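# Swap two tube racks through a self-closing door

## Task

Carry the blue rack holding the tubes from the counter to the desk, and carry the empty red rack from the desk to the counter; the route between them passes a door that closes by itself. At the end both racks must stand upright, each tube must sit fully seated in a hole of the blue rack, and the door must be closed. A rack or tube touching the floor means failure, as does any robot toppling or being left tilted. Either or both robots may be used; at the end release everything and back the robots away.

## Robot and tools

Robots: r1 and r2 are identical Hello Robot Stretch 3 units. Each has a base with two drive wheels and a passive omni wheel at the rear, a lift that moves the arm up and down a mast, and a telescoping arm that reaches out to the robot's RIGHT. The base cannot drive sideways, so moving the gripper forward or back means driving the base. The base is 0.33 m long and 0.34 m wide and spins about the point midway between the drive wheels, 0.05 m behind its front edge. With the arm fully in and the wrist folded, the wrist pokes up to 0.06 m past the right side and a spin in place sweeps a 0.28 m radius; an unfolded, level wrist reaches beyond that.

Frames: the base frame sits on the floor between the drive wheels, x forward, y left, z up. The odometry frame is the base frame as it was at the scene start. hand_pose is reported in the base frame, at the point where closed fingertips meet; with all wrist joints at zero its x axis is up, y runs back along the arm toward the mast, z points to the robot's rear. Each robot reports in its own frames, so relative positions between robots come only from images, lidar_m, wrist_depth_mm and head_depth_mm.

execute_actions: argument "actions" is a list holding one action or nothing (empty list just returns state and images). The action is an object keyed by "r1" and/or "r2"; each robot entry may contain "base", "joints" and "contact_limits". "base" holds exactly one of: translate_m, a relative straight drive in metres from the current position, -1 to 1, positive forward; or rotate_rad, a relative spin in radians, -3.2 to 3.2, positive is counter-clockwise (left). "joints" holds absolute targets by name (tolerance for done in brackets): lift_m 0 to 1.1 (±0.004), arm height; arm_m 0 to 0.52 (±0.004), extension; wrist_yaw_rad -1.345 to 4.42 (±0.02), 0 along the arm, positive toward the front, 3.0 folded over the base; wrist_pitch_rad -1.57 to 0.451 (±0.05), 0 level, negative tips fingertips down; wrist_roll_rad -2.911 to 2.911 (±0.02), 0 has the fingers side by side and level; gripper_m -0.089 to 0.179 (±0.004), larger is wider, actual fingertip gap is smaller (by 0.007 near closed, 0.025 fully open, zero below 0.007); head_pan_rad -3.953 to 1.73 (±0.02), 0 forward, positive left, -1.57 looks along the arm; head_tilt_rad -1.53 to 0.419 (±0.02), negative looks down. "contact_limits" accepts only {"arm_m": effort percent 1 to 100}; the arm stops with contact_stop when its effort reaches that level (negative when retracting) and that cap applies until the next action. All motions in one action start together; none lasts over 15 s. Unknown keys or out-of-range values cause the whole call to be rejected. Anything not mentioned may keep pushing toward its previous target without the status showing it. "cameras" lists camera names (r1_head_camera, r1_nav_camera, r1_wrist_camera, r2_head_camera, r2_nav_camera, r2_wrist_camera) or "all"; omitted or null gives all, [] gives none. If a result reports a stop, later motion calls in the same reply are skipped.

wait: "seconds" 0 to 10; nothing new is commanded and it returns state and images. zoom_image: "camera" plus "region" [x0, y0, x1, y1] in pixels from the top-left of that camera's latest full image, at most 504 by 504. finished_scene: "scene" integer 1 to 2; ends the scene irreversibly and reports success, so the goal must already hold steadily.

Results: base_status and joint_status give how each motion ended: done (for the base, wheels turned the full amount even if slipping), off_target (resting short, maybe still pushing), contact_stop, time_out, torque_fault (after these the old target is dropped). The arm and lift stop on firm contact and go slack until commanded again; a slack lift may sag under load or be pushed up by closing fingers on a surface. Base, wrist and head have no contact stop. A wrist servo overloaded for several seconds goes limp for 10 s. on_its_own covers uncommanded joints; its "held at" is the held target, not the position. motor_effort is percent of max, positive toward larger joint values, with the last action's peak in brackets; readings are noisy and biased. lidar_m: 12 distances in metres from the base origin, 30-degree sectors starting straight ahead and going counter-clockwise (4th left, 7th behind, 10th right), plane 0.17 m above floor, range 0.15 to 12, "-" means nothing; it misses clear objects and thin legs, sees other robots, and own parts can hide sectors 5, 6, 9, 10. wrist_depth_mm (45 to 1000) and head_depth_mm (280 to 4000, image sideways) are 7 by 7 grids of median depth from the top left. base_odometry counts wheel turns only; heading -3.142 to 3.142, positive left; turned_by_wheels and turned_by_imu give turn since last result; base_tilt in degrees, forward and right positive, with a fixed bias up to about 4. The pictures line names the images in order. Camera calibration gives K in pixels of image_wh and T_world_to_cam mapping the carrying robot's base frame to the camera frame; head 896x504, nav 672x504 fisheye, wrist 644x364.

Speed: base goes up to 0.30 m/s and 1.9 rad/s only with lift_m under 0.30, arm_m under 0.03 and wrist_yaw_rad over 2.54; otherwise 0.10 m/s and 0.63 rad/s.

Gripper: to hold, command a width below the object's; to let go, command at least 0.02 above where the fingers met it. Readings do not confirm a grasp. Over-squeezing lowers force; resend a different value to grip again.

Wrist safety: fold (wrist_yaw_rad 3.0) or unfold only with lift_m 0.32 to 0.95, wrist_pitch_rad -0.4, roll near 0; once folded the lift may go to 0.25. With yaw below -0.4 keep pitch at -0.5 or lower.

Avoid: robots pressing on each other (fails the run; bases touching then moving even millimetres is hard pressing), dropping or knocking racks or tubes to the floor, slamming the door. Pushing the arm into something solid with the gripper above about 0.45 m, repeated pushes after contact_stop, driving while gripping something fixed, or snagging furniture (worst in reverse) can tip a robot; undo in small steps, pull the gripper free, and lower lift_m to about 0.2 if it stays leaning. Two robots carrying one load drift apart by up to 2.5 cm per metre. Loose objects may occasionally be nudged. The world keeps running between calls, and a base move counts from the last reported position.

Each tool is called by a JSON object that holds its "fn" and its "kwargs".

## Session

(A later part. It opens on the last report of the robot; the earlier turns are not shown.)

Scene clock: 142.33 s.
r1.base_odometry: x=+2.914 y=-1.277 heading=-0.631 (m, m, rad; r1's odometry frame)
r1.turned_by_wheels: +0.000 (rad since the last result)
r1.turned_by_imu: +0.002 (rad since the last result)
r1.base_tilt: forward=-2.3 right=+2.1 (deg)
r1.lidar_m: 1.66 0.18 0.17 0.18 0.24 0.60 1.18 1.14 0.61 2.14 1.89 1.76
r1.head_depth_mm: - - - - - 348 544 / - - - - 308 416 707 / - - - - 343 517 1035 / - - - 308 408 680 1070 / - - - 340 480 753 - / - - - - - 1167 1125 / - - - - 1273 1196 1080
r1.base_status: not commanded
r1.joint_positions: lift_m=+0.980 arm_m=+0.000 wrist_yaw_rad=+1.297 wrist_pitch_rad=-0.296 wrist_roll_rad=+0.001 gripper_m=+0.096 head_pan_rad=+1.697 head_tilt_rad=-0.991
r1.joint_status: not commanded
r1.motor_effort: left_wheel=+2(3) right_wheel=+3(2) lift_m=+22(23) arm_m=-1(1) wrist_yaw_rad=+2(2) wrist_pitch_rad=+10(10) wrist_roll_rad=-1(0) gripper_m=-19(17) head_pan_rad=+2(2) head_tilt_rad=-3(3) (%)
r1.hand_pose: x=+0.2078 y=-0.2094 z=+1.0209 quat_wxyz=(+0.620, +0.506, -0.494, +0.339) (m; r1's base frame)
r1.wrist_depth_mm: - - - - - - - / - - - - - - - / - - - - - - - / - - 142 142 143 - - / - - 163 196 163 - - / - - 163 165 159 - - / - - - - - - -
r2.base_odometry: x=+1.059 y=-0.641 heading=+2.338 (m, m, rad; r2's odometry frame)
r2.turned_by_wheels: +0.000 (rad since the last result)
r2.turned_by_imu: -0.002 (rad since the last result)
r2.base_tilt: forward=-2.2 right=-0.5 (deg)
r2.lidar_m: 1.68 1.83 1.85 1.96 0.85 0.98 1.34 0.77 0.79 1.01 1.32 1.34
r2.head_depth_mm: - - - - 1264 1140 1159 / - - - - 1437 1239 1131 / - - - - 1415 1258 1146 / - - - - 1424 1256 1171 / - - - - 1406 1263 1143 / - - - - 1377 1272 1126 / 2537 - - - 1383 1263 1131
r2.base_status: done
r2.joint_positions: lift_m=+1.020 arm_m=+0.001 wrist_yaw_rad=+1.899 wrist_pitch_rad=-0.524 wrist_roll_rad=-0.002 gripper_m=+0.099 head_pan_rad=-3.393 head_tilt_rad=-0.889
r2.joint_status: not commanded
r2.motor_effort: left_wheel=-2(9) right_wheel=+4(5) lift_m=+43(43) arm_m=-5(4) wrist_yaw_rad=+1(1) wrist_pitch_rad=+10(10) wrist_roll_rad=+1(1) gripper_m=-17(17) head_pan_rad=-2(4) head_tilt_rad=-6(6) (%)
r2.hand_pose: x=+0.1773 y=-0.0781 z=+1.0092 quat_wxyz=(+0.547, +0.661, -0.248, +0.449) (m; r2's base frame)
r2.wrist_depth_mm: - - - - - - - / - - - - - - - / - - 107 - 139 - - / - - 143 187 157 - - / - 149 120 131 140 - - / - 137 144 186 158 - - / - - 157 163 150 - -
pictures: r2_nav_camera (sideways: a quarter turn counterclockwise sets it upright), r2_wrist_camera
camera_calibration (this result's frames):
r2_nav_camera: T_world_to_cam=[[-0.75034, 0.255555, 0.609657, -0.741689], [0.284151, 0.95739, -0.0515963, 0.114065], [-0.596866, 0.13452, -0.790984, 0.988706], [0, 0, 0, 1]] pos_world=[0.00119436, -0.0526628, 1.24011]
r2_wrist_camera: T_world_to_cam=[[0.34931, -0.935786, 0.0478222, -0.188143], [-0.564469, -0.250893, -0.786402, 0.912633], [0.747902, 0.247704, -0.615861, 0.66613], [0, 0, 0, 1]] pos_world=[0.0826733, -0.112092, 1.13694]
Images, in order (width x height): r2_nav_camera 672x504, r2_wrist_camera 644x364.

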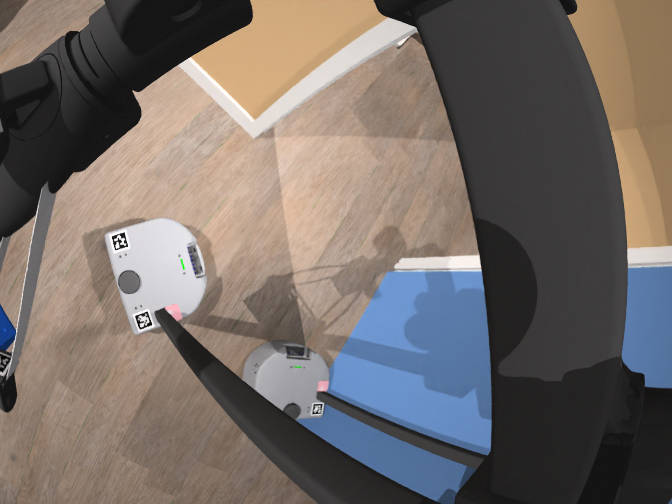

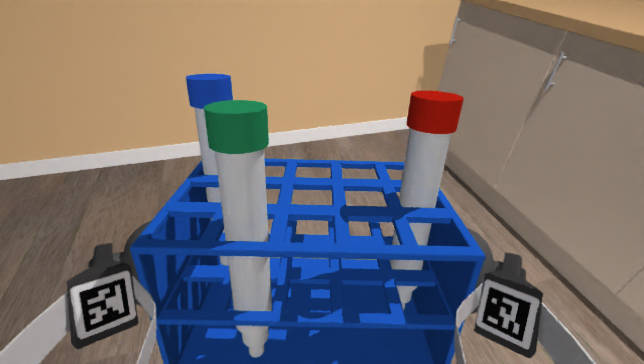

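{"fn": "execute_actions", "kwargs": {"actions": [{"r2":{"base":{"translate_m":-0.78}}}], "cameras": ["r2_nav_camera"]}}

{"fn": "execute_actions", "kwargs": {"actions": [{"r2":{"base":{"rotate_rad":0.55},"joints":{"wrist_yaw_rad":1.7}}}], "cameras": ["r2_nav_camera","r2_wrist_camera"]}}

Scene clock: 151.57 s.
r1.base_odometry: x=+2.914 y=-1.277 heading=-0.631 (m, m, rad; r1's odometry frame)
r1.turned_by_wheels: +0.000 (rad since the last result)
r1.turned_by_imu: +0.002 (rad since the last result)
r1.base_tilt: forward=-2.3 right=+2.2 (deg)
r1.lidar_m: 1.65 0.18 0.17 0.18 0.24 0.60 0.69 1.14 2.11 2.14 1.88 1.76
r1.head_depth_mm: - - - - - 348 544 / - - - - 308 416 706 / - - - - 342 516 1035 / - - - 308 408 680 1064 / - - - 340 480 752 - / - - - - - 1172 1128 / - - - - 1273 1195 1080
r1.base_status: not commanded
r1.joint_positions: lift_m=+0.980 arm_m=+0.000 wrist_yaw_rad=+1.297 wrist_pitch_rad=-0.296 wrist_roll_rad=+0.001 gripper_m=+0.096 head_pan_rad=+1.697 head_tilt_rad=-0.991
r1.joint_status: not commanded
r1.motor_effort: left_wheel=+3(3) right_wheel=+2(3) lift_m=+22(22) arm_m=-1(1) wrist_yaw_rad=+1(2) wrist_pitch_rad=+10(10) wrist_roll_rad=+0(1) gripper_m=-18(18) head_pan_rad=+2(1) head_tilt_rad=-3(3) (%)
r1.hand_pose: x=+0.2078 y=-0.2094 z=+1.0209 quat_wxyz=(+0.620, +0.506, -0.494, +0.339) (m; r1's base frame)
r1.wrist_depth_mm: - - - - - - - / - - - - - - - / - - - - - - - / - - 142 142 143 - - / - - 163 197 162 - - / - - 163 166 159 - - / - - - - - - -
r2.base_odometry: x=+1.601 y=-1.203 heading=+2.338 (m, m, rad; r2's odometry frame)
r2.turned_by_wheels: +0.000 (rad since the last result)
r2.turned_by_imu: -0.002 (rad since the last result)
r2.base_tilt: forward=-2.2 right=-0.6 (deg)
r2.lidar_m: 2.26 2.45 0.70 0.56 0.54 0.55 1.76 1.85 2.31 0.45 0.45 1.82
r2.head_depth_mm: - - - - 879 1031 1164 / - - - - 1086 1210 1128 / - - - - 1417 1269 1144 / - - - - 1416 1265 1164 / - - - - 1401 1265 1145 / - - - - 1391 1264 1127 / 2269 - - - 1393 1259 1125
r2.base_status: done
r2.joint_positions: lift_m=+1.020 arm_m=+0.001 wrist_yaw_rad=+1.899 wrist_pitch_rad=-0.524 wrist_roll_rad=-0.002 gripper_m=+0.099 head_pan_rad=-3.393 head_tilt_rad=-0.889
r2.joint_status: not commanded
r2.motor_effort: left_wheel=-2(8) right_wheel=+4(3) lift_m=+42(43) arm_m=-4(4) wrist_yaw_rad=+1(1) wrist_pitch_rad=+10(10) wrist_roll_rad=+1(1) gripper_m=-17(17) head_pan_rad=-2(2) head_tilt_rad=-5(6) (%)
r2.hand_pose: x=+0.1773 y=-0.0781 z=+1.0092 quat_wxyz=(+0.547, +0.661, -0.248, +0.449) (m; r2's base frame)
r2.wrist_depth_mm: - - - - - - - / - - - - - - - / - - 107 - 139 - - / - - 143 188 157 - - / - 149 120 131 141 - - / 948 137 143 186 157 - - / 857 899 157 163 150 - -
pictures: r2_nav_camera (sideways: a quarter turn counterclockwise sets it upright)
camera_calibration (this result's frames):
r2_nav_camera: T_world_to_cam=[[-0.750358, 0.255561, 0.609632, -0.741656], [0.284154, 0.957389, -0.0515951, 0.114063], [-0.596841, 0.134515, -0.791004, 0.988731], [0, 0, 0, 1]] pos_world=[0.00119621, -0.0526633, 1.24011]
Images, in order (width x height): r2_nav_camera 672x504.

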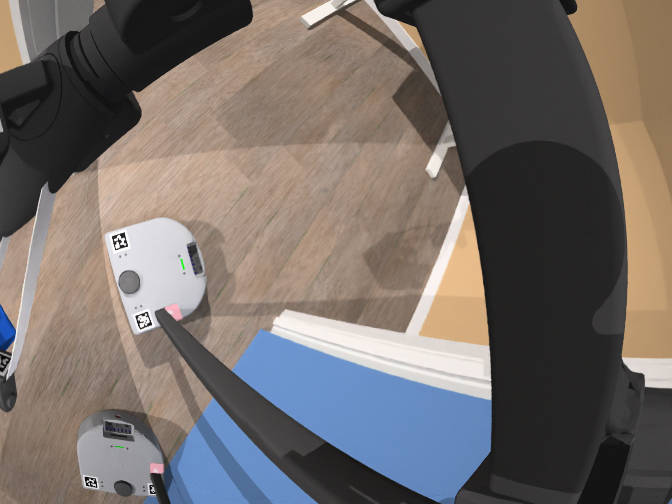

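Scene clock: 153.40 s.
r1.base_odometry: x=+2.914 y=-1.277 heading=-0.631 (m, m, rad; r1's odometry frame)
r1.turned_by_wheels: +0.000 (rad since the last result)
r1.turned_by_imu: +0.000 (rad since the last result)
r1.base_tilt: forward=-2.3 right=+2.2 (deg)
r1.lidar_m: 1.67 0.18 0.17 0.18 0.24 0.61 0.75 1.14 2.11 2.14 1.89 1.76
r1.head_depth_mm: - - - - - 348 543 / - - - - 308 416 705 / - - - - 343 516 1039 / - - - 308 408 679 1066 / - - - 340 481 752 - / - - - - - 1169 1129 / - - - - 1276 1193 1077
r1.base_status: not commanded
r1.joint_positions: lift_m=+0.980 arm_m=+0.000 wrist_yaw_rad=+1.297 wrist_pitch_rad=-0.296 wrist_roll_rad=+0.001 gripper_m=+0.096 head_pan_rad=+1.697 head_tilt_rad=-0.991
r1.joint_status: not commanded
r1.motor_effort: left_wheel=+3(3) right_wheel=+2(2) lift_m=+23(23) arm_m=-1(1) wrist_yaw_rad=+2(2) wrist_pitch_rad=+10(10) wrist_roll_rad=-1(0) gripper_m=-18(19) head_pan_rad=+2(2) head_tilt_rad=-3(3) (%)
r1.hand_pose: x=+0.2078 y=-0.2094 z=+1.0209 quat_wxyz=(+0.620, +0.506, -0.494, +0.339) (m; r1's base frame)
r1.wrist_depth_mm: - - - - - - - / - - - - - - - / - - - - - - - / - - 141 142 143 - - / - - 162 197 162 - - / - - 163 165 160 - - / - - - - - - -
r2.base_odometry: x=+1.601 y=-1.203 heading=+2.888 (m, m, rad; r2's odometry frame)
r2.turned_by_wheels: +0.550 (rad since the last result)
r2.turned_by_imu: +0.552 (rad since the last result)
r2.base_tilt: forward=-2.2 right=-0.5 (deg)
r2.lidar_m: 2.46 0.70 0.56 0.54 0.55 1.80 1.86 2.32 0.45 0.45 1.82 2.31
r2.head_depth_mm: - - - - 1446 1260 1156 / - - - - 1426 1269 1120 / - - - - 1421 1264 1140 / - - - - 1417 1262 1160 / - - - - 1414 1267 1143 / - - - - 1391 1258 1124 / 1984 - - - 1394 1267 1123
r2.base_status: done
r2.joint_positions: lift_m=+1.020 arm_m=+0.001 wrist_yaw_rad=+1.702 wrist_pitch_rad=-0.524 wrist_roll_rad=-0.002 gripper_m=+0.099 head_pan_rad=-3.393 head_tilt_rad=-0.889
r2.joint_status: all done
r2.motor_effort: left_wheel=-3(8) right_wheel=+4(9) lift_m=+43(43) arm_m=-5(5) wrist_yaw_rad=-1(2) wrist_pitch_rad=+10(10) wrist_roll_rad=+1(1) gripper_m=-18(16) head_pan_rad=-1(2) head_tilt_rad=-5(5) (%)
r2.hand_pose: x=+0.1866 y=-0.1183 z=+1.0092 quat_wxyz=(+0.589, +0.634, -0.312, +0.393) (m; r2's base frame)
r2.wrist_depth_mm: 689 - - - - - - / 713 - - - - - - / 660 - 107 - 138 - - / 685 - 144 188 157 - - / 735 149 119 131 141 - - / 723 137 149 186 158 - - / 770 965 157 163 150 - -
pictures: r2_nav_camera (sideways: a quarter turn counterclockwise sets it upright), r2_wrist_camera
camera_calibration (this result's frames):
r2_nav_camera: T_world_to_cam=[[-0.750316, 0.255686, 0.609632, -0.741657], [0.284313, 0.957342, -0.0515951, 0.114062], [-0.596819, 0.134614, -0.791004, 0.988731], [0, 0, 0, 1]] pos_world=[0.00118743, -0.0526625, 1.24011]
r2_wrist_camera: T_world_to_cam=[[0.159301, -0.986071, 0.0478231, -0.199525], [-0.60267, -0.135501, -0.786402, 0.928603], [0.781928, 0.0964529, -0.615861, 0.644854], [0, 0, 0, 1]] pos_world=[0.0871963, -0.133117, 1.13694]
Images, in order (width x height): r2_nav_camera 672x504, r2_wrist_camera 644x364.

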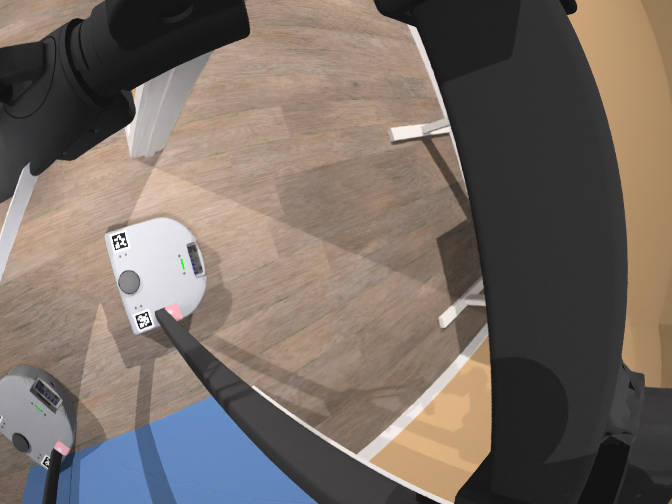

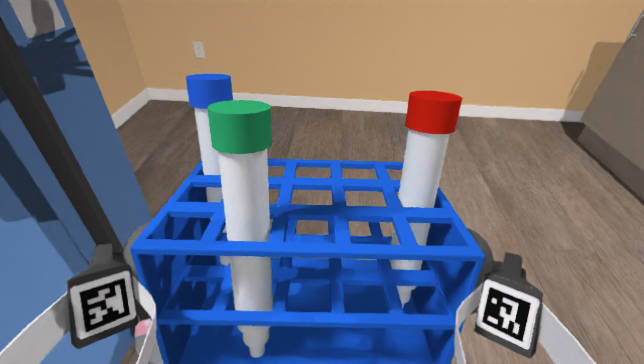

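{"fn": "execute_actions", "kwargs": {"actions": [{"r2":{"base":{"translate_m":-0.95}},"r1":{"base":{"rotate_rad":-2.25},"joints":{"head_pan_rad":-3.4}}}], "cameras": ["r1_nav_camera"]}}

{"fn": "execute_actions", "kwargs": {"actions": [{"r2":{"base":{"rotate_rad":-1.47},"joints":{"head_pan_rad":-1.57,"head_tilt_rad":-0.7,"lift_m":1.06}},"r1":{"base":{"translate_m":0.6}}}], "cameras": ["r1_nav_camera","r2_nav_camera","r2_head_camera"]}}

Scene clock: 164.40 s.
r1.base_odometry: x=+2.914 y=-1.277 heading=-2.881 (m, m, rad; r1's odometry frame)
r1.turned_by_wheels: -2.250 (rad since the last result)
r1.turned_by_imu: -2.257 (rad since the last result)
r1.base_tilt: forward=-2.5 right=+2.1 (deg)
r1.lidar_m: 1.76 2.11 2.04 1.76 1.77 1.22 0.27 0.27 0.31 0.51 1.64 1.14
r1.head_depth_mm: - - - - 1342 - 1083 / - - - - 1344 1221 1063 / - - - - 1324 1200 - / - - - - 1276 1201 - / - - - - 675 892 - / - - - - 594 780 1066 / - - - - 528 654 1031
r1.base_status: done
r1.joint_positions: lift_m=+0.980 arm_m=+0.000 wrist_yaw_rad=+1.301 wrist_pitch_rad=-0.296 wrist_roll_rad=+0.001 gripper_m=+0.096 head_pan_rad=-3.393 head_tilt_rad=-0.994
r1.joint_status: all done
r1.motor_effort: left_wheel=+2(27) right_wheel=-6(26) lift_m=+23(23) arm_m=-1(0) wrist_yaw_rad=-1(2) wrist_pitch_rad=+10(11) wrist_roll_rad=+0(1) gripper_m=-18(18) head_pan_rad=-3(43) head_tilt_rad=-2(3) (%)
r1.hand_pose: x=+0.2080 y=-0.2086 z=+1.0208 quat_wxyz=(+0.620, +0.507, -0.493, +0.340) (m; r1's base frame)
r1.wrist_depth_mm: - - - - 896 - - / - - - - 970 - - / - - - - - - - / - - 142 142 143 - - / - - 163 198 162 - - / - - 163 165 159 - - / - - - - - - -
r2.base_odometry: x=+2.520 y=-1.441 heading=+2.888 (m, m, rad; r2's odometry frame)
r2.turned_by_wheels: +0.000 (rad since the last result)
r2.turned_by_imu: -0.003 (rad since the last result)
r2.base_tilt: forward=-2.2 right=-0.5 (deg)
r2.lidar_m: 1.63 0.84 0.87 1.29 1.31 1.25 1.34 0.96 1.76 2.46 1.05 0.83
r2.head_depth_mm: - - - - 1439 1272 1162 / - - - - 1438 1262 1125 / - - - - 1422 1261 1147 / - - - - 1418 1263 1161 / - - - - 1397 1264 1149 / - - - - 1387 1261 1123 / 855 - - - 1381 1258 1127
r2.base_status: done
r2.joint_positions: lift_m=+1.020 arm_m=+0.001 wrist_yaw_rad=+1.702 wrist_pitch_rad=-0.524 wrist_roll_rad=-0.002 gripper_m=+0.099 head_pan_rad=-3.393 head_tilt_rad=-0.889
r2.joint_status: not commanded
r2.motor_effort: left_wheel=-3(9) right_wheel=+4(5) lift_m=+42(43) arm_m=-4(5) wrist_yaw_rad=-2(1) wrist_pitch_rad=+10(10) wrist_roll_rad=+1(1) gripper_m=-17(17) head_pan_rad=-2(2) head_tilt_rad=-5(5) (%)
r2.hand_pose: x=+0.1866 y=-0.1183 z=+1.0092 quat_wxyz=(+0.589, +0.634, -0.312, +0.393) (m; r2's base frame)
r2.wrist_depth_mm: 712 - - - - - 534 / 733 - - - - 715 577 / 762 - 107 - 138 686 633 / 822 - 144 188 157 728 726 / 946 148 119 131 141 810 822 / - 138 149 187 157 894 917 / - - 157 162 151 - -
pictures: r1_nav_camera (sideways: a quarter turn counterclockwise sets it upright)
camera_calibration (this result's frames):
r1_nav_camera: T_world_to_cam=[[-0.832201, 0.209994, 0.51317, -0.628804], [0.263687, 0.964039, 0.0331242, 0.0125305], [-0.487761, 0.162883, -0.857647, 1.08051], [0, 0, 0, 1]] pos_world=[0.00043422, -0.0560309, 1.24896]
Images, in order (width x height): r1_nav_camera 672x504.

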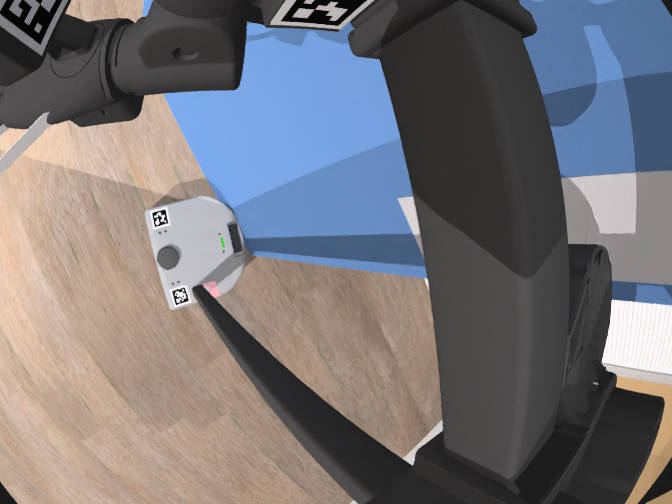

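Scene clock: 171.40 s.
r1.base_odometry: x=+2.334 y=-1.432 heading=-2.881 (m, m, rad; r1's odometry frame)
r1.turned_by_wheels: +0.000 (rad since the last result)
r1.turned_by_imu: +0.002 (rad since the last result)
r1.base_tilt: forward=-2.3 right=+2.2 (deg)
r1.lidar_m: 1.45 1.53 1.76 1.92 1.91 1.89 0.28 0.33 0.62 1.42 0.72 0.84
r1.head_depth_mm: - - - - 1347 - 1084 / - - - - 1346 1219 1066 / - - - - 1321 1199 - / - - - - 1322 1224 - / - - - - 662 942 - / - - - - 703 1078 1080 / - 293 - - 749 1127 1079
r1.base_status: done
r1.joint_positions: lift_m=+0.980 arm_m=+0.000 wrist_yaw_rad=+1.301 wrist_pitch_rad=-0.296 wrist_roll_rad=+0.001 gripper_m=+0.096 head_pan_rad=-3.393 head_tilt_rad=-0.994
r1.joint_status: not commanded
r1.motor_effort: left_wheel=+1(7) right_wheel=-5(8) lift_m=+23(23) arm_m=-1(0) wrist_yaw_rad=-1(1) wrist_pitch_rad=+10(10) wrist_roll_rad=+0(0) gripper_m=-18(19) head_pan_rad=-3(4) head_tilt_rad=-2(1) (%)
r1.hand_pose: x=+0.2080 y=-0.2086 z=+1.0208 quat_wxyz=(+0.620, +0.507, -0.493, +0.340) (m; r1's base frame)
r1.wrist_depth_mm: - - - 961 660 495 400 / - - - - 696 514 402 / - - - 968 679 529 414 / - - 142 142 143 528 434 / - - 163 198 162 515 477 / - - 163 166 159 - - / - - - - 818 620 -
r2.base_odometry: x=+2.520 y=-1.441 heading=+1.418 (m, m, rad; r2's odometry frame)
r2.turned_by_wheels: -1.470 (rad since the last result)
r2.turned_by_imu: -1.475 (rad since the last result)
r2.base_tilt: forward=-2.1 right=-0.5 (deg)
r2.lidar_m: 2.43 0.94 0.83 1.08 0.85 0.97 1.29 1.26 1.25 1.34 0.96 1.93
r2.head_depth_mm: 1103 - - - - 1361 1194 / 1115 - - - - 1371 1197 / 1124 - - - - - 1178 / 1148 1035 710 1649 - - 1154 / 1151 1031 707 1664 1745 - 1154 / 1164 1027 707 1255 1284 - 1146 / 1162 1022 702 1623 - - -
r2.base_status: done
r2.joint_positions: lift_m=+1.060 arm_m=+0.001 wrist_yaw_rad=+1.701 wrist_pitch_rad=-0.524 wrist_roll_rad=-0.002 gripper_m=+0.099 head_pan_rad=-1.577 head_tilt_rad=-0.705
r2.joint_status: all done
r2.motor_effort: left_wheel=+4(10) right_wheel=-5(9) lift_m=+43(42) arm_m=-5(4) wrist_yaw_rad=-1(1) wrist_pitch_rad=+10(10) wrist_roll_rad=+1(1) gripper_m=-17(17) head_pan_rad=+2(30) head_tilt_rad=+2(19) (%)
r2.hand_pose: x=+0.1867 y=-0.1183 z=+1.0494 quat_wxyz=(+0.589, +0.634, -0.312, +0.393) (m; r2's base frame)
r2.wrist_depth_mm: 792 - - - - - - / 825 - - - - - - / 831 - 107 - 139 - - / 858 - 144 190 157 - - / 859 149 119 131 141 - - / 924 137 143 186 158 - - / - - 157 162 150 - -
pictures: r1_nav_camera (sideways: a quarter turn counterclockwise sets it upright), r2_head_camera (sideways: a quarter turn clockwise sets it upright), r2_nav_camera (sideways: a quarter turn counterclockwise sets it upright)
camera_calibration (this result's frames):
r1_nav_camera: T_world_to_cam=[[-0.832201, 0.209995, 0.513171, -0.628804], [0.263688, 0.964039, 0.0331242, 0.0125305], [-0.487761, 0.162883, -0.857647, 1.08051], [0, 0, 0, 1]] pos_world=[0.000434167, -0.0560309, 1.24896]
r2_head_camera: T_world_to_cam=[[-0.0522735, 0.608507, -0.791825, 1.04392], [0.998329, 0.0514091, -0.026399, 0.0272898], [0.024643, -0.791881, -0.610178, 0.75159], [0, 0, 0, 1]] pos_world=[0.00880353, -0.0414634, 1.28592]
r2_nav_camera: T_world_to_cam=[[-0.0650307, -0.665034, 0.743976, -0.9209], [-0.997791, 0.0332239, -0.057518, 0.129607], [0.0135336, -0.746074, -0.665726, 0.822085], [0, 0, 0, 1]] pos_world=[0.0583082, -0.00340001, 1.23987]
Images, in order (width x height): r1_nav_camera 672x504, r2_head_camera 896x504, r2_nav_camera 672x504.

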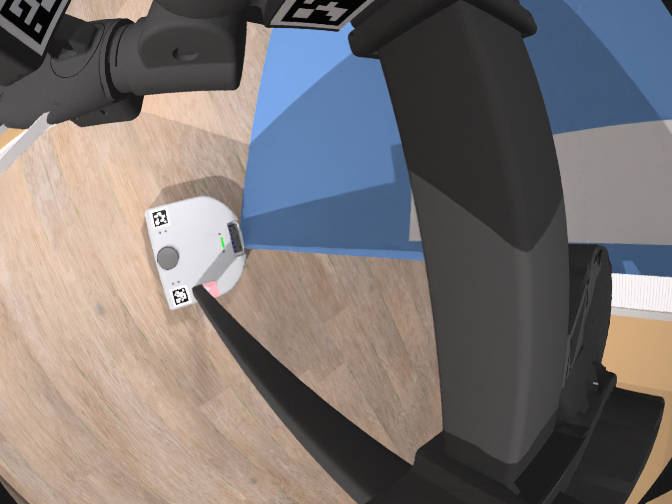

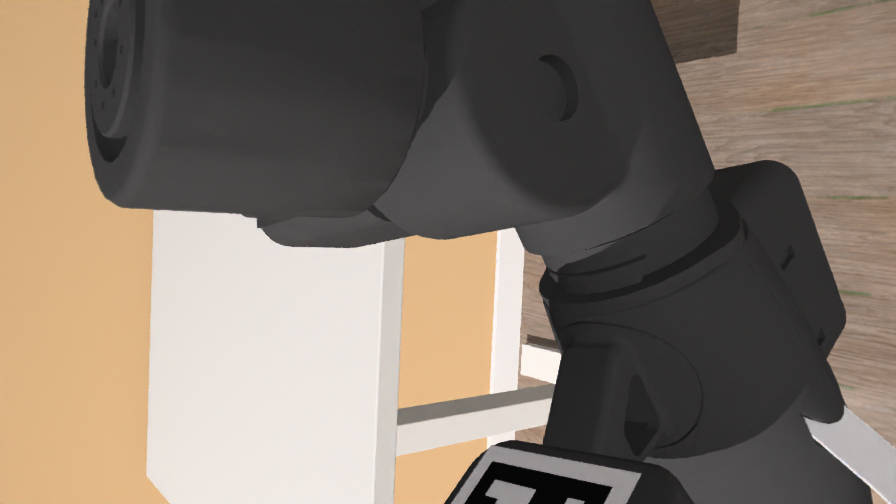

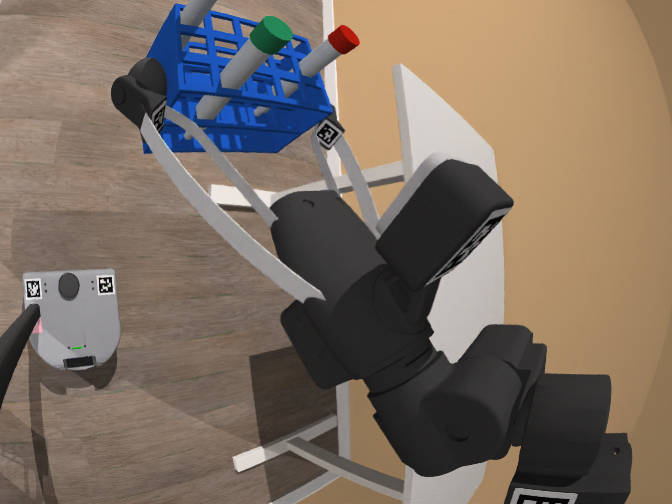

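{"fn": "execute_actions", "kwargs": {"actions": [{"r2":{"joints":{"wrist_yaw_rad":0}},"r1":{"base":{"translate_m":0.3},"joints":{"wrist_yaw_rad":1.8}}}], "cameras": ["r1_nav_camera"]}}

{"fn": "execute_actions", "kwargs": {"actions": [{"r2":{"joints":{"arm_m":0.39}},"r1":{"base":{"translate_m":0.3}}}], "cameras": ["r1_nav_camera","r2_head_camera"]}}

{"fn": "execute_actions", "kwargs": {"actions": [{"r2":{"joints":{"lift_m":1.015}},"r1":{"base":{"rotate_rad":0.75},"joints":{"head_pan_rad":-0.6,"head_tilt_rad":-0.7}}}], "cameras": ["r1_nav_camera","r2_head_camera","r2_wrist_camera"]}}

Scene clock: 175.73 s.
r1.base_odometry: x=+2.044 y=-1.509 heading=-2.881 (m, m, rad; r1's odometry frame)
r1.turned_by_wheels: +0.000 (rad since the last result)
r1.turned_by_imu: +0.001 (rad since the last result)
r1.base_tilt: forward=-2.4 right=+2.1 (deg)
r1.lidar_m: 1.24 1.24 1.42 1.99 2.00 2.23 1.93 1.23 0.52 0.46 0.64 0.74
r1.head_depth_mm: - - - - 1344 - 1084 / - - - - 1339 1218 1071 / - - - - 1321 1195 - / - - - - 1324 1219 - / - - - - 1308 1215 - / - - - - 1295 1200 1080 / 1646 1937 - - 1280 1193 1078
r1.base_status: done
r1.joint_positions: lift_m=+0.980 arm_m=+0.000 wrist_yaw_rad=+1.798 wrist_pitch_rad=-0.296 wrist_roll_rad=+0.001 gripper_m=+0.096 head_pan_rad=-3.393 head_tilt_rad=-0.994
r1.joint_status: all done
r1.motor_effort: left_wheel=+2(6) right_wheel=-2(10) lift_m=+22(23) arm_m=-1(1) wrist_yaw_rad=+2(2) wrist_pitch_rad=+10(10) wrist_roll_rad=+0(0) gripper_m=-18(18) head_pan_rad=-3(3) head_tilt_rad=-2(2) (%)
r1.hand_pose: x=+0.2106 y=-0.0915 z=+1.0208 quat_wxyz=(+0.517, +0.612, -0.354, +0.482) (m; r1's base frame)
r1.wrist_depth_mm: - - - - - 845 559 / - - - - - 833 558 / - - - - - 841 564 / - - 142 143 143 782 559 / - - 163 197 162 691 556 / - - 163 165 160 - 557 / - - - - - 837 528
r2.base_odometry: x=+2.520 y=-1.441 heading=+1.418 (m, m, rad; r2's odometry frame)
r2.turned_by_wheels: +0.000 (rad since the last result)
r2.turned_by_imu: +0.000 (rad since the last result)
r2.base_tilt: forward=-2.2 right=-0.6 (deg)
r2.lidar_m: 2.45 0.94 0.83 0.83 0.83 0.97 1.29 1.25 1.26 1.34 0.95 1.94
r2.head_depth_mm: 1108 - - - - - 1200 / 1110 - - - - - 1178 / 1120 - - - - - 1200 / 1140 1034 391 361 1633 1394 1190 / 1151 1031 707 624 1650 1386 1196 / 1165 1024 705 1224 1429 1359 1190 / 1161 1020 702 1688 1647 1377 1200
r2.base_status: not commanded
r2.joint_positions: lift_m=+1.060 arm_m=+0.001 wrist_yaw_rad=+0.002 wrist_pitch_rad=-0.524 wrist_roll_rad=-0.002 gripper_m=+0.099 head_pan_rad=-1.577 head_tilt_rad=-0.705
r2.joint_status: all done
r2.motor_effort: left_wheel=+4(4) right_wheel=-5(5) lift_m=+43(42) arm_m=-5(4) wrist_yaw_rad=-1(2) wrist_pitch_rad=+10(10) wrist_roll_rad=+1(1) gripper_m=-17(17) head_pan_rad=+3(3) head_tilt_rad=+2(2) (%)
r2.hand_pose: x=-0.0212 y=-0.3554 z=+1.0494 quat_wxyz=(+0.684, +0.184, -0.682, -0.182) (m; r2's base frame)
r2.wrist_depth_mm: - - 891 941 969 939 917 / 643 588 600 618 623 630 650 / 431 445 107 460 141 474 477 / - - 121 189 156 395 394 / - 148 120 131 140 - - / - 137 148 186 157 - - / - - 157 163 150 - -
pictures: r1_nav_camera (sideways: a quarter turn counterclockwise sets it upright)
camera_calibration (this result's frames):
r1_nav_camera: T_world_to_cam=[[-0.832201, 0.209995, 0.51317, -0.628804], [0.263688, 0.964039, 0.0331242, 0.0125305], [-0.48776, 0.162883, -0.857647, 1.08051], [0, 0, 0, 1]] pos_world=[0.000434166, -0.0560309, 1.24896]
Images, in order (width x height): r1_nav_camera 672x504.

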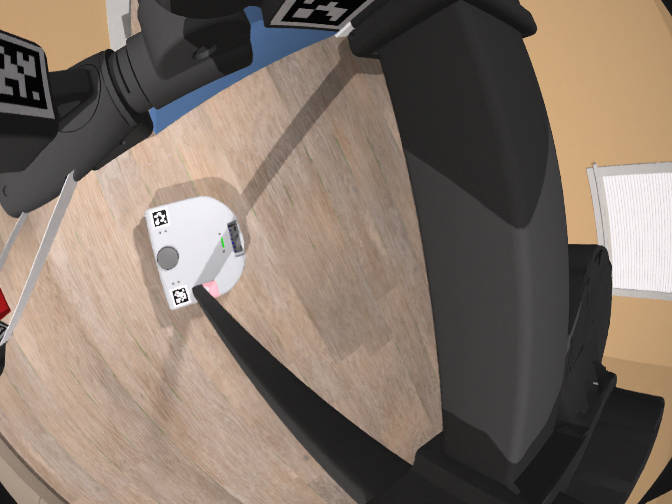

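Scene clock: 179.80 s.
r1.base_odometry: x=+1.754 y=-1.586 heading=-2.881 (m, m, rad; r1's odometry frame)
r1.turned_by_wheels: +0.000 (rad since the last result)
r1.turned_by_imu: +0.001 (rad since the last result)
r1.base_tilt: forward=-2.3 right=+2.1 (deg)
r1.lidar_m: 0.95 0.95 1.09 1.87 2.06 2.40 2.22 1.12 0.65 0.56 0.56 0.65
r1.head_depth_mm: - - - - 1343 - 1084 / - - - - 1344 1218 1068 / - - - - 1324 1198 - / - - - - 1325 1216 - / - - - - 1308 1214 - / - - - - 1295 1195 1080 / 1897 2030 - - 1287 1197 1079
r1.base_status: done
r1.joint_positions: lift_m=+0.980 arm_m=+0.000 wrist_yaw_rad=+1.798 wrist_pitch_rad=-0.296 wrist_roll_rad=+0.001 gripper_m=+0.096 head_pan_rad=-3.393 head_tilt_rad=-0.994
r1.joint_status: not commanded
r1.motor_effort: left_wheel=+3(4) right_wheel=-3(3) lift_m=+23(23) arm_m=-1(1) wrist_yaw_rad=+1(2) wrist_pitch_rad=+10(10) wrist_roll_rad=-1(0) gripper_m=-18(18) head_pan_rad=-3(3) head_tilt_rad=-1(2) (%)
r1.hand_pose: x=+0.2106 y=-0.0915 z=+1.0208 quat_wxyz=(+0.517, +0.612, -0.354, +0.482) (m; r1's base frame)
r1.wrist_depth_mm: - - - - - 722 473 / - - - - - 705 477 / 928 917 909 - - 711 472 / - - 142 143 143 671 471 / - - 163 197 162 589 473 / - - 163 165 159 - 475 / - - - - - 704 448
r2.base_odometry: x=+2.520 y=-1.441 heading=+1.418 (m, m, rad; r2's odometry frame)
r2.turned_by_wheels: +0.000 (rad since the last result)
r2.turned_by_imu: +0.000 (rad since the last result)
r2.base_tilt: forward=-2.3 right=-0.5 (deg)
r2.lidar_m: 2.45 0.94 0.77 0.74 0.78 0.97 1.29 1.25 1.26 1.34 0.96 1.94
r2.head_depth_mm: 1142 1040 712 1613 1653 1393 1197 / - 1039 713 1623 1659 1392 1194 / - 730 709 1645 1657 1401 1198 / 1146 728 707 1643 1663 1404 1192 / 1155 1028 705 1665 1664 1384 1195 / 1156 1021 704 1260 1431 1354 1189 / 1162 1017 702 1697 1652 1375 1199
r2.base_status: not commanded
r2.joint_positions: lift_m=+1.060 arm_m=+0.390 wrist_yaw_rad=+0.000 wrist_pitch_rad=-0.524 wrist_roll_rad=-0.002 gripper_m=+0.099 head_pan_rad=-1.577 head_tilt_rad=-0.705
r2.joint_status: all done
r2.motor_effort: left_wheel=+4(4) right_wheel=-5(5) lift_m=+43(42) arm_m=+3(2) wrist_yaw_rad=+0(1) wrist_pitch_rad=+9(10) wrist_roll_rad=+1(1) gripper_m=-17(17) head_pan_rad=+3(2) head_tilt_rad=+2(2) (%)
r2.hand_pose: x=-0.0215 y=-0.7446 z=+1.0494 quat_wxyz=(+0.684, +0.183, -0.682, -0.183) (m; r2's base frame)
r2.wrist_depth_mm: 673 662 661 658 652 629 634 / 626 584 553 614 609 635 653 / 438 437 107 458 141 466 476 / 351 353 143 188 158 373 377 / 295 149 119 131 141 309 312 / 258 137 149 186 158 257 268 / - 212 157 163 150 223 233
pictures: r1_nav_camera (sideways: a quarter turn counterclockwise sets it upright), r2_head_camera (sideways: a quarter turn clockwise sets it upright)
camera_calibration (this result's frames):
r1_nav_camera: T_world_to_cam=[[-0.832201, 0.209995, 0.513171, -0.628804], [0.263688, 0.964039, 0.0331242, 0.0125305], [-0.487761, 0.162883, -0.857647, 1.08051], [0, 0, 0, 1]] pos_world=[0.000434171, -0.0560309, 1.24896]
r2_head_camera: T_world_to_cam=[[-0.0522766, 0.608477, -0.791848, 1.04395], [0.998328, 0.0514128, -0.0264012, 0.0272927], [0.0246466, -0.791904, -0.610148, 0.751551], [0, 0, 0, 1]] pos_world=[0.00880372, -0.041464, 1.28592]
Images, in order (width x height): r1_nav_camera 672x504, r2_head_camera 896x504.

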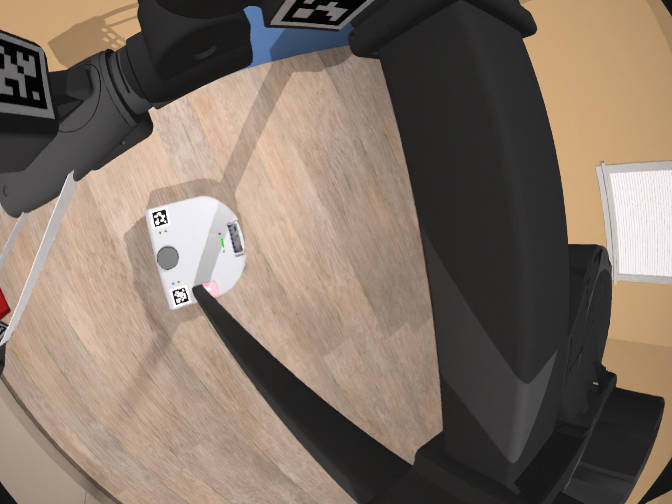

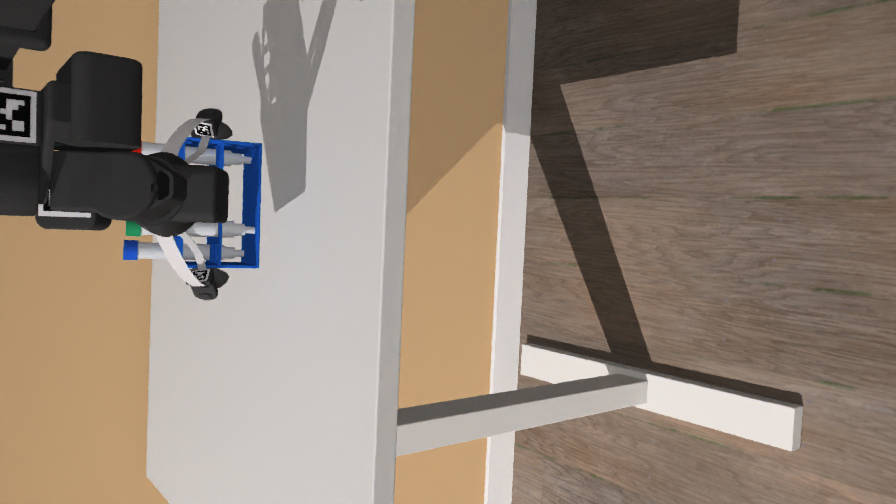

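Scene clock: 181.93 s.
r1.base_odometry: x=+1.754 y=-1.586 heading=-2.131 (m, m, rad; r1's odometry frame)
r1.turned_by_wheels: +0.750 (rad since the last result)
r1.turned_by_imu: +0.756 (rad since the last result)
r1.base_tilt: forward=-2.3 right=+2.1 (deg)
r1.lidar_m: 0.97 1.30 2.07 2.13 2.32 2.23 0.82 0.59 0.56 0.58 0.78 0.95
r1.head_depth_mm: 1158 1194 1231 1270 1304 - - / 1320 1456 1618 1710 1602 1420 - / 1306 1473 1673 1885 1675 1360 1112 / 1291 1439 1656 1865 315 1262 1158 / 1279 1347 994 1132 324 306 1134 / 1265 1181 962 1104 327 301 1110 / 1245 1175 948 1097 1238 309 1111
r1.base_status: done
r1.joint_positions: lift_m=+0.980 arm_m=+0.000 wrist_yaw_rad=+1.798 wrist_pitch_rad=-0.296 wrist_roll_rad=+0.001 gripper_m=+0.096 head_pan_rad=-0.607 head_tilt_rad=-0.705
r1.joint_status: all done
r1.motor_effort: left_wheel=-3(5) right_wheel=+3(5) lift_m=+23(23) arm_m=-1(1) wrist_yaw_rad=+2(2) wrist_pitch_rad=+10(10) wrist_roll_rad=+0(1) gripper_m=-19(18) head_pan_rad=+3(45) head_tilt_rad=+2(18) (%)
r1.hand_pose: x=+0.2106 y=-0.0914 z=+1.0208 quat_wxyz=(+0.517, +0.613, -0.354, +0.482) (m; r1's base frame)
r1.wrist_depth_mm: - - - - - - 996 / - - - - - - - / - - - - 857 745 - / - - 142 142 143 763 - / - - 163 197 163 782 - / - - 164 166 159 - - / - - - - - - -
r2.base_odometry: x=+2.520 y=-1.441 heading=+1.418 (m, m, rad; r2's odometry frame)
r2.turned_by_wheels: +0.000 (rad since the last result)
r2.turned_by_imu: +0.000 (rad since the last result)
r2.base_tilt: forward=-2.3 right=-0.6 (deg)
r2.lidar_m: 2.45 0.94 0.77 0.74 0.77 0.97 1.29 1.26 1.25 1.34 0.95 1.94
r2.head_depth_mm: - 977 713 1609 1671 1396 1198 / - - 710 1625 1668 1398 1200 / 1102 - 693 1636 1658 1388 1204 / 1139 1036 706 1656 1667 1381 1197 / 1147 1033 707 1669 1655 1405 1192 / 1156 1026 703 1264 1421 1351 1203 / 1162 1021 704 1695 1643 1381 1190
r2.base_status: not commanded
r2.joint_positions: lift_m=+1.015 arm_m=+0.390 wrist_yaw_rad=+0.000 wrist_pitch_rad=-0.523 wrist_roll_rad=-0.002 gripper_m=+0.099 head_pan_rad=-1.577 head_tilt_rad=-0.705
r2.joint_status: all done
r2.motor_effort: left_wheel=+4(4) right_wheel=-4(5) lift_m=+25(33) arm_m=+3(3) wrist_yaw_rad=+0(1) wrist_pitch_rad=+10(9) wrist_roll_rad=+0(1) gripper_m=-18(17) head_pan_rad=+3(2) head_tilt_rad=+2(2) (%)
r2.hand_pose: x=-0.0215 y=-0.7447 z=+1.0053 quat_wxyz=(+0.684, +0.183, -0.682, -0.183) (m; r2's base frame)
r2.wrist_depth_mm: 650 650 660 622 646 649 629 / 455 468 449 489 498 507 525 / 351 355 106 365 140 378 380 / 281 284 143 186 158 295 302 / 236 149 119 131 140 247 251 / 209 137 148 186 158 208 216 / - 171 156 163 151 178 188
pictures: r1_nav_camera (sideways: a quarter turn counterclockwise sets it upright), r2_head_camera (sideways: a quarter turn clockwise sets it upright), r2_wrist_camera
camera_calibration (this result's frames):
r1_nav_camera: T_world_to_cam=[[0.557595, -0.382678, 0.736645, -0.928457], [-0.589978, -0.806955, 0.0273738, 0.0252129], [0.583964, -0.449868, -0.675726, 0.837421], [0, 0, 0, 1]] pos_world=[0.0435549, 0.0417738, 1.24912]
r2_head_camera: T_world_to_cam=[[-0.0522767, 0.608477, -0.791848, 1.04395], [0.998328, 0.0514129, -0.0264012, 0.0272927], [0.0246467, -0.791904, -0.610148, 0.751551], [0, 0, 0, 1]] pos_world=[0.00880373, -0.0414639, 1.28592]
r2_wrist_camera: T_world_to_cam=[[-0.998415, -0.0296201, 0.0478497, -0.0964939], [-0.0559498, 0.613818, -0.787462, 1.28607], [-0.00604628, -0.788892, -0.614503, 0.187933], [0, 0, 0, 1]] pos_world=[-0.0232495, -0.64401, 1.13283]
Images, in order (width x height): r1_nav_camera 672x504, r2_head_camera 896x504, r2_wrist_camera 644x364.

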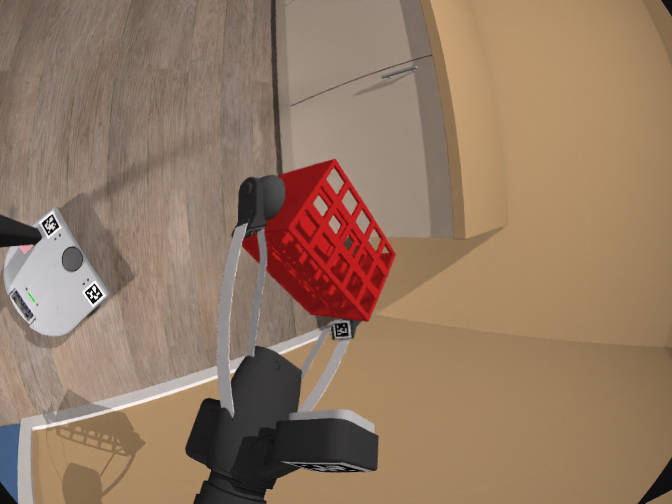

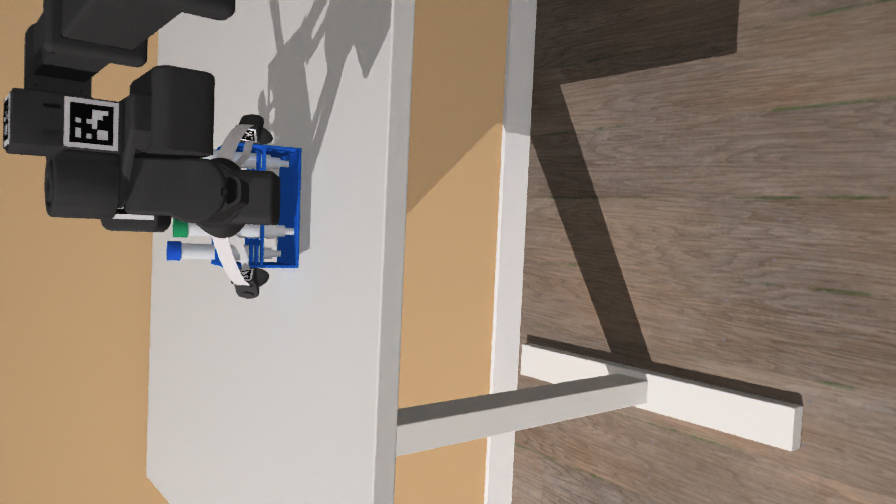

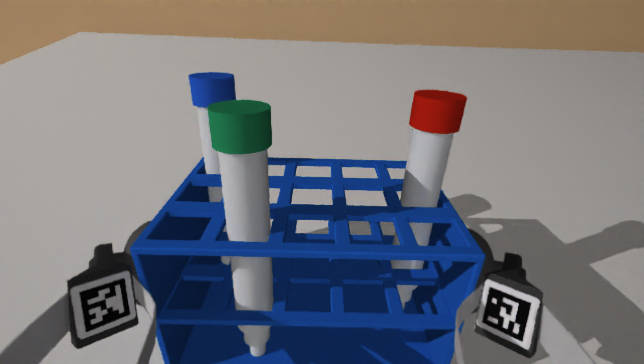

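{"fn": "execute_actions", "kwargs": {"actions": [{"r2":{"joints":{"lift_m":0.996}},"r1":{"base":{"translate_m":0.5}}}], "cameras": ["r2_wrist_camera"]}}

{"fn": "execute_actions", "kwargs": {"actions": [{"r1":{"base":{"rotate_rad":1.1},"joints":{"head_pan_rad":-1.57}}}], "cameras": []}}

{"fn": "execute_actions", "kwargs": {"actions": [{"r1":{"base":{"translate_m":0.2},"joints":{"wrist_yaw_rad":0}}}], "cameras": ["r1_head_camera"]}}

Scene clock: 188.27 s.
r1.base_odometry: x=+1.489 y=-2.010 heading=-2.131 (m, m, rad; r1's odometry frame)
r1.turned_by_wheels: +0.000 (rad since the last result)
r1.turned_by_imu: +0.002 (rad since the last result)
r1.base_tilt: forward=-2.3 right=+2.2 (deg)
r1.lidar_m: 0.52 0.69 1.82 1.89 2.53 2.66 1.15 0.84 0.80 0.83 0.53 0.50
r1.head_depth_mm: 947 1068 1226 1342 1598 - - / 939 1055 1129 621 728 853 - / 927 1021 797 620 699 892 1113 / 917 1011 795 620 314 865 1112 / 906 996 791 597 324 306 1110 / 895 984 789 595 327 301 1107 / 887 975 789 594 628 309 1107
r1.base_status: done
r1.joint_positions: lift_m=+0.980 arm_m=+0.000 wrist_yaw_rad=+1.798 wrist_pitch_rad=-0.296 wrist_roll_rad=+0.001 gripper_m=+0.096 head_pan_rad=-0.607 head_tilt_rad=-0.705
r1.joint_status: not commanded
r1.motor_effort: left_wheel=-3(4) right_wheel=+3(6) lift_m=+23(22) arm_m=+0(1) wrist_yaw_rad=+2(2) wrist_pitch_rad=+10(10) wrist_roll_rad=-1(1) gripper_m=-19(19) head_pan_rad=+4(3) head_tilt_rad=+2(2) (%)
r1.hand_pose: x=+0.2106 y=-0.0914 z=+1.0208 quat_wxyz=(+0.517, +0.613, -0.354, +0.482) (m; r1's base frame)
r1.wrist_depth_mm: - - - - 945 794 678 / - - - - 950 833 720 / - - 713 627 631 633 634 / - - 142 142 143 447 444 / - - 163 197 162 341 340 / - - 163 165 159 - 309 / - - - 695 513 426 334
r2.base_odometry: x=+2.520 y=-1.441 heading=+1.418 (m, m, rad; r2's odometry frame)
r2.turned_by_wheels: +0.000 (rad since the last result)
r2.turned_by_imu: +0.001 (rad since the last result)
r2.base_tilt: forward=-2.3 right=-0.5 (deg)
r2.lidar_m: 2.44 0.94 0.77 0.74 0.77 0.97 1.29 1.25 1.26 1.34 0.96 1.94
r2.head_depth_mm: 1090 918 711 1616 1688 1388 1193 / 1100 - 711 1619 1659 1407 1202 / 1108 - 680 1631 1659 1390 1202 / 1142 996 707 1648 1669 1392 1195 / 1147 1036 707 1664 1655 1384 1207 / 1156 1027 704 1254 1433 1351 1193 / 1162 1018 705 1690 1633 1374 1203
r2.base_status: not commanded
r2.joint_positions: lift_m=+0.996 arm_m=+0.390 wrist_yaw_rad=+0.000 wrist_pitch_rad=-0.497 wrist_roll_rad=-0.002 gripper_m=+0.099 head_pan_rad=-1.577 head_tilt_rad=-0.705
r2.joint_status: all done
r2.motor_effort: left_wheel=+4(4) right_wheel=-5(5) lift_m=+21(23) arm_m=+3(3) wrist_yaw_rad=+0(0) wrist_pitch_rad=-1(9) wrist_roll_rad=+1(1) gripper_m=-17(17) head_pan_rad=+2(3) head_tilt_rad=+2(2) (%)
r2.hand_pose: x=-0.0215 y=-0.7485 z=+0.9918 quat_wxyz=(+0.686, +0.174, -0.684, -0.174) (m; r2's base frame)
r2.wrist_depth_mm: 675 637 644 632 639 628 636 / 449 459 411 485 496 499 523 / 333 340 95 353 174 363 374 / 268 269 106 157 142 282 286 / 222 148 119 133 136 234 236 / 196 138 139 156 153 159 200 / - 159 160 162 162 165 176
pictures: r2_wrist_camera
camera_calibration (this result's frames):
r2_wrist_camera: T_world_to_cam=[[-0.998415, -0.0283956, 0.0485844, -0.0957705], [-0.0559491, 0.593525, -0.802868, 1.27785], [-0.00603811, -0.804314, -0.594173, 0.145016], [0, 0, 0, 1]] pos_world=[-0.0232486, -0.644516, 1.11676]
Images, in order (width x height): r2_wrist_camera 644x364.

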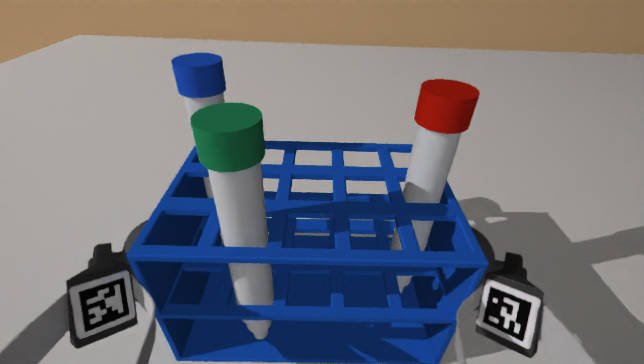

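Scene clock: 190.97 s.
r1.base_odometry: x=+1.489 y=-2.010 heading=-1.031 (m, m, rad; r1's odometry frame)
r1.turned_by_wheels: +1.100 (rad since the last result)
r1.turned_by_imu: +1.109 (rad since the last result)
r1.base_tilt: forward=-2.3 right=+2.1 (deg)
r1.lidar_m: 1.82 1.92 2.69 2.66 1.10 0.83 0.80 0.84 0.52 0.50 0.52 0.73
r1.head_depth_mm: 904 1014 838 - - 1279 1160 / 906 999 797 645 - - 1113 / 911 1004 795 631 - - 1139 / 911 1009 794 619 - - 1112 / 918 1008 792 617 699 812 - / 920 1015 792 617 702 812 - / 921 1015 790 618 684 - -
r1.base_status: done
r1.joint_positions: lift_m=+0.980 arm_m=+0.000 wrist_yaw_rad=+1.798 wrist_pitch_rad=-0.296 wrist_roll_rad=+0.001 gripper_m=+0.096 head_pan_rad=-1.563 head_tilt_rad=-0.705
r1.joint_status: all done
r1.motor_effort: left_wheel=-1(3) right_wheel=+2(6) lift_m=+22(22) arm_m=-1(0) wrist_yaw_rad=+1(1) wrist_pitch_rad=+10(10) wrist_roll_rad=+0(1) gripper_m=-18(18) head_pan_rad=-3(46) head_tilt_rad=+2(2) (%)
r1.hand_pose: x=+0.2106 y=-0.0914 z=+1.0208 quat_wxyz=(+0.517, +0.613, -0.354, +0.482) (m; r1's base frame)
r1.wrist_depth_mm: - - - - - - - / - - - - - - - / - - - - - - 688 / - - 142 143 143 - 594 / - - 163 197 162 808 585 / - - 163 165 159 - 565 / - - - - - 917 508
r2.base_odometry: x=+2.520 y=-1.441 heading=+1.418 (m, m, rad; r2's odometry frame)
r2.turned_by_wheels: +0.000 (rad since the last result)
r2.turned_by_imu: +0.000 (rad since the last result)
r2.base_tilt: forward=-2.2 right=-0.5 (deg)
r2.lidar_m: 2.45 0.94 0.77 0.74 0.78 0.97 1.29 1.25 1.25 1.34 0.96 1.93
r2.head_depth_mm: 1089 924 710 1613 1667 1395 1201 / 1094 - 712 1637 1656 1416 1205 / 1111 - 679 1627 1654 1381 1198 / 1142 1002 706 1642 1661 1390 1199 / 1147 1028 704 1663 1661 1389 1201 / 1154 1022 704 1252 1421 1360 1187 / 1157 1014 701 1678 1655 1386 1192
r2.base_status: not commanded
r2.joint_positions: lift_m=+0.996 arm_m=+0.390 wrist_yaw_rad=+0.000 wrist_pitch_rad=-0.497 wrist_roll_rad=-0.002 gripper_m=+0.099 head_pan_rad=-1.577 head_tilt_rad=-0.705
r2.joint_status: not commanded
r2.motor_effort: left_wheel=+4(4) right_wheel=-5(5) lift_m=+21(21) arm_m=+3(2) wrist_yaw_rad=+0(0) wrist_pitch_rad=-1(1) wrist_roll_rad=+1(1) gripper_m=-17(17) head_pan_rad=+2(2) head_tilt_rad=+2(2) (%)
r2.hand_pose: x=-0.0215 y=-0.7485 z=+0.9918 quat_wxyz=(+0.686, +0.174, -0.684, -0.174) (m; r2's base frame)
r2.wrist_depth_mm: 647 650 625 632 635 636 638 / 458 460 410 481 496 510 515 / 336 341 95 355 175 362 370 / 266 270 106 157 144 285 287 / 221 149 118 134 135 233 234 / 196 137 138 157 152 160 199 / - 159 160 162 162 165 175
pictures: none
No camera images: the call's "cameras" was empty. Leave "cameras" out to get every camera's image.

Scene clock: 193.90 s.
r1.base_odometry: x=+1.591 y=-2.182 heading=-1.031 (m, m, rad; r1's odometry frame)
r1.turned_by_wheels: +0.000 (rad since the last result)
r1.turned_by_imu: +0.001 (rad since the last result)
r1.base_tilt: forward=-2.3 right=+2.2 (deg)
r1.lidar_m: 1.62 1.70 2.40 2.66 1.38 1.03 1.00 1.05 0.52 0.51 0.53 0.73
r1.head_depth_mm: 910 1001 819 - - - - / 913 1007 797 645 - - 1113 / 916 1012 795 - - - 1104 / 920 1017 795 - - 869 1114 / 923 1016 794 448 702 874 1111 / 926 1025 791 617 706 873 1109 / 927 1026 789 616 707 876 1130
r1.base_status: done
r1.joint_positions: lift_m=+0.980 arm_m=+0.000 wrist_yaw_rad=+0.003 wrist_pitch_rad=-0.296 wrist_roll_rad=+0.001 gripper_m=+0.096 head_pan_rad=-1.563 head_tilt_rad=-0.705
r1.joint_status: all done
r1.motor_effort: left_wheel=-3(2) right_wheel=+2(5) lift_m=+23(23) arm_m=-1(1) wrist_yaw_rad=-2(4) wrist_pitch_rad=+10(10) wrist_roll_rad=+0(0) gripper_m=-19(18) head_pan_rad=-4(4) head_tilt_rad=+2(2) (%)
r1.hand_pose: x=-0.0209 y=-0.3830 z=+1.0208 quat_wxyz=(+0.699, +0.105, -0.699, -0.104) (m; r1's base frame)
r1.wrist_depth_mm: 818 815 790 766 766 739 726 / 876 851 845 826 811 796 793 / 616 636 580 630 639 633 837 / 435 438 142 142 143 447 440 / 338 314 163 197 162 339 340 / 372 381 163 166 159 - 305 / 426 418 406 400 388 382 371
r2.base_odometry: x=+2.520 y=-1.441 heading=+1.418 (m, m, rad; r2's odometry frame)
r2.turned_by_wheels: +0.000 (rad since the last result)
r2.turned_by_imu: +0.000 (rad since the last result)
r2.base_tilt: forward=-2.4 right=-0.5 (deg)
r2.lidar_m: 2.44 0.94 0.77 0.74 0.77 0.97 1.28 1.25 1.26 1.34 0.96 1.93
r2.head_depth_mm: 1093 924 713 1633 1672 1395 1204 / 1106 - 714 1631 1662 1401 1194 / 1106 - 680 1633 1659 1393 1192 / 1150 1004 706 1654 1656 1390 1198 / 1151 1029 705 1664 1655 1381 1200 / 1150 1026 702 1262 1433 1355 1195 / 1154 1022 704 1688 1660 1387 1202
r2.base_status: not commanded
r2.joint_positions: lift_m=+0.996 arm_m=+0.390 wrist_yaw_rad=+0.000 wrist_pitch_rad=-0.497 wrist_roll_rad=-0.002 gripper_m=+0.099 head_pan_rad=-1.577 head_tilt_rad=-0.705
r2.joint_status: not commanded
r2.motor_effort: left_wheel=+4(4) right_wheel=-5(5) lift_m=+21(21) arm_m=+3(3) wrist_yaw_rad=+0(0) wrist_pitch_rad=-1(1) wrist_roll_rad=+1(1) gripper_m=-17(17) head_pan_rad=+3(2) head_tilt_rad=+2(2) (%)
r2.hand_pose: x=-0.0215 y=-0.7485 z=+0.9918 quat_wxyz=(+0.686, +0.174, -0.684, -0.174) (m; r2's base frame)
r2.wrist_depth_mm: 645 642 643 640 641 647 626 / 448 454 419 491 499 505 516 / 337 344 95 350 174 362 370 / 268 272 106 158 144 285 287 / 222 149 118 133 135 234 235 / 197 137 138 157 153 160 200 / - 159 161 162 163 165 176
pictures: r1_head_camera (sideways: a quarter turn clockwise sets it upright)
camera_calibration (this result's frames):
r1_head_camera: T_world_to_cam=[[-0.00652605, 0.612593, -0.790372, 1.04551], [0.999777, 0.0198546, 0.00713362, -0.00890952], [0.0200626, -0.790149, -0.612586, 0.753147], [0, 0, 0, 1]] pos_world=[0.000620497, -0.0451934, 1.28777]
Images, in order (width x height): r1_head_camera 896x504.

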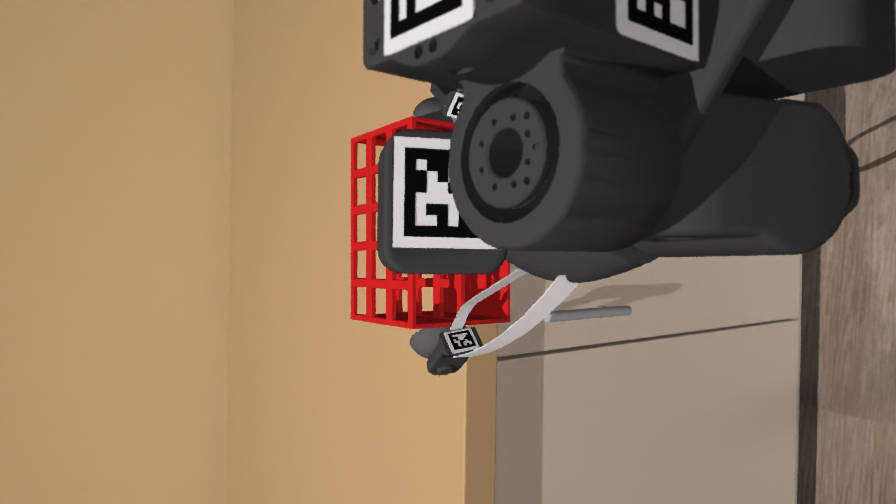

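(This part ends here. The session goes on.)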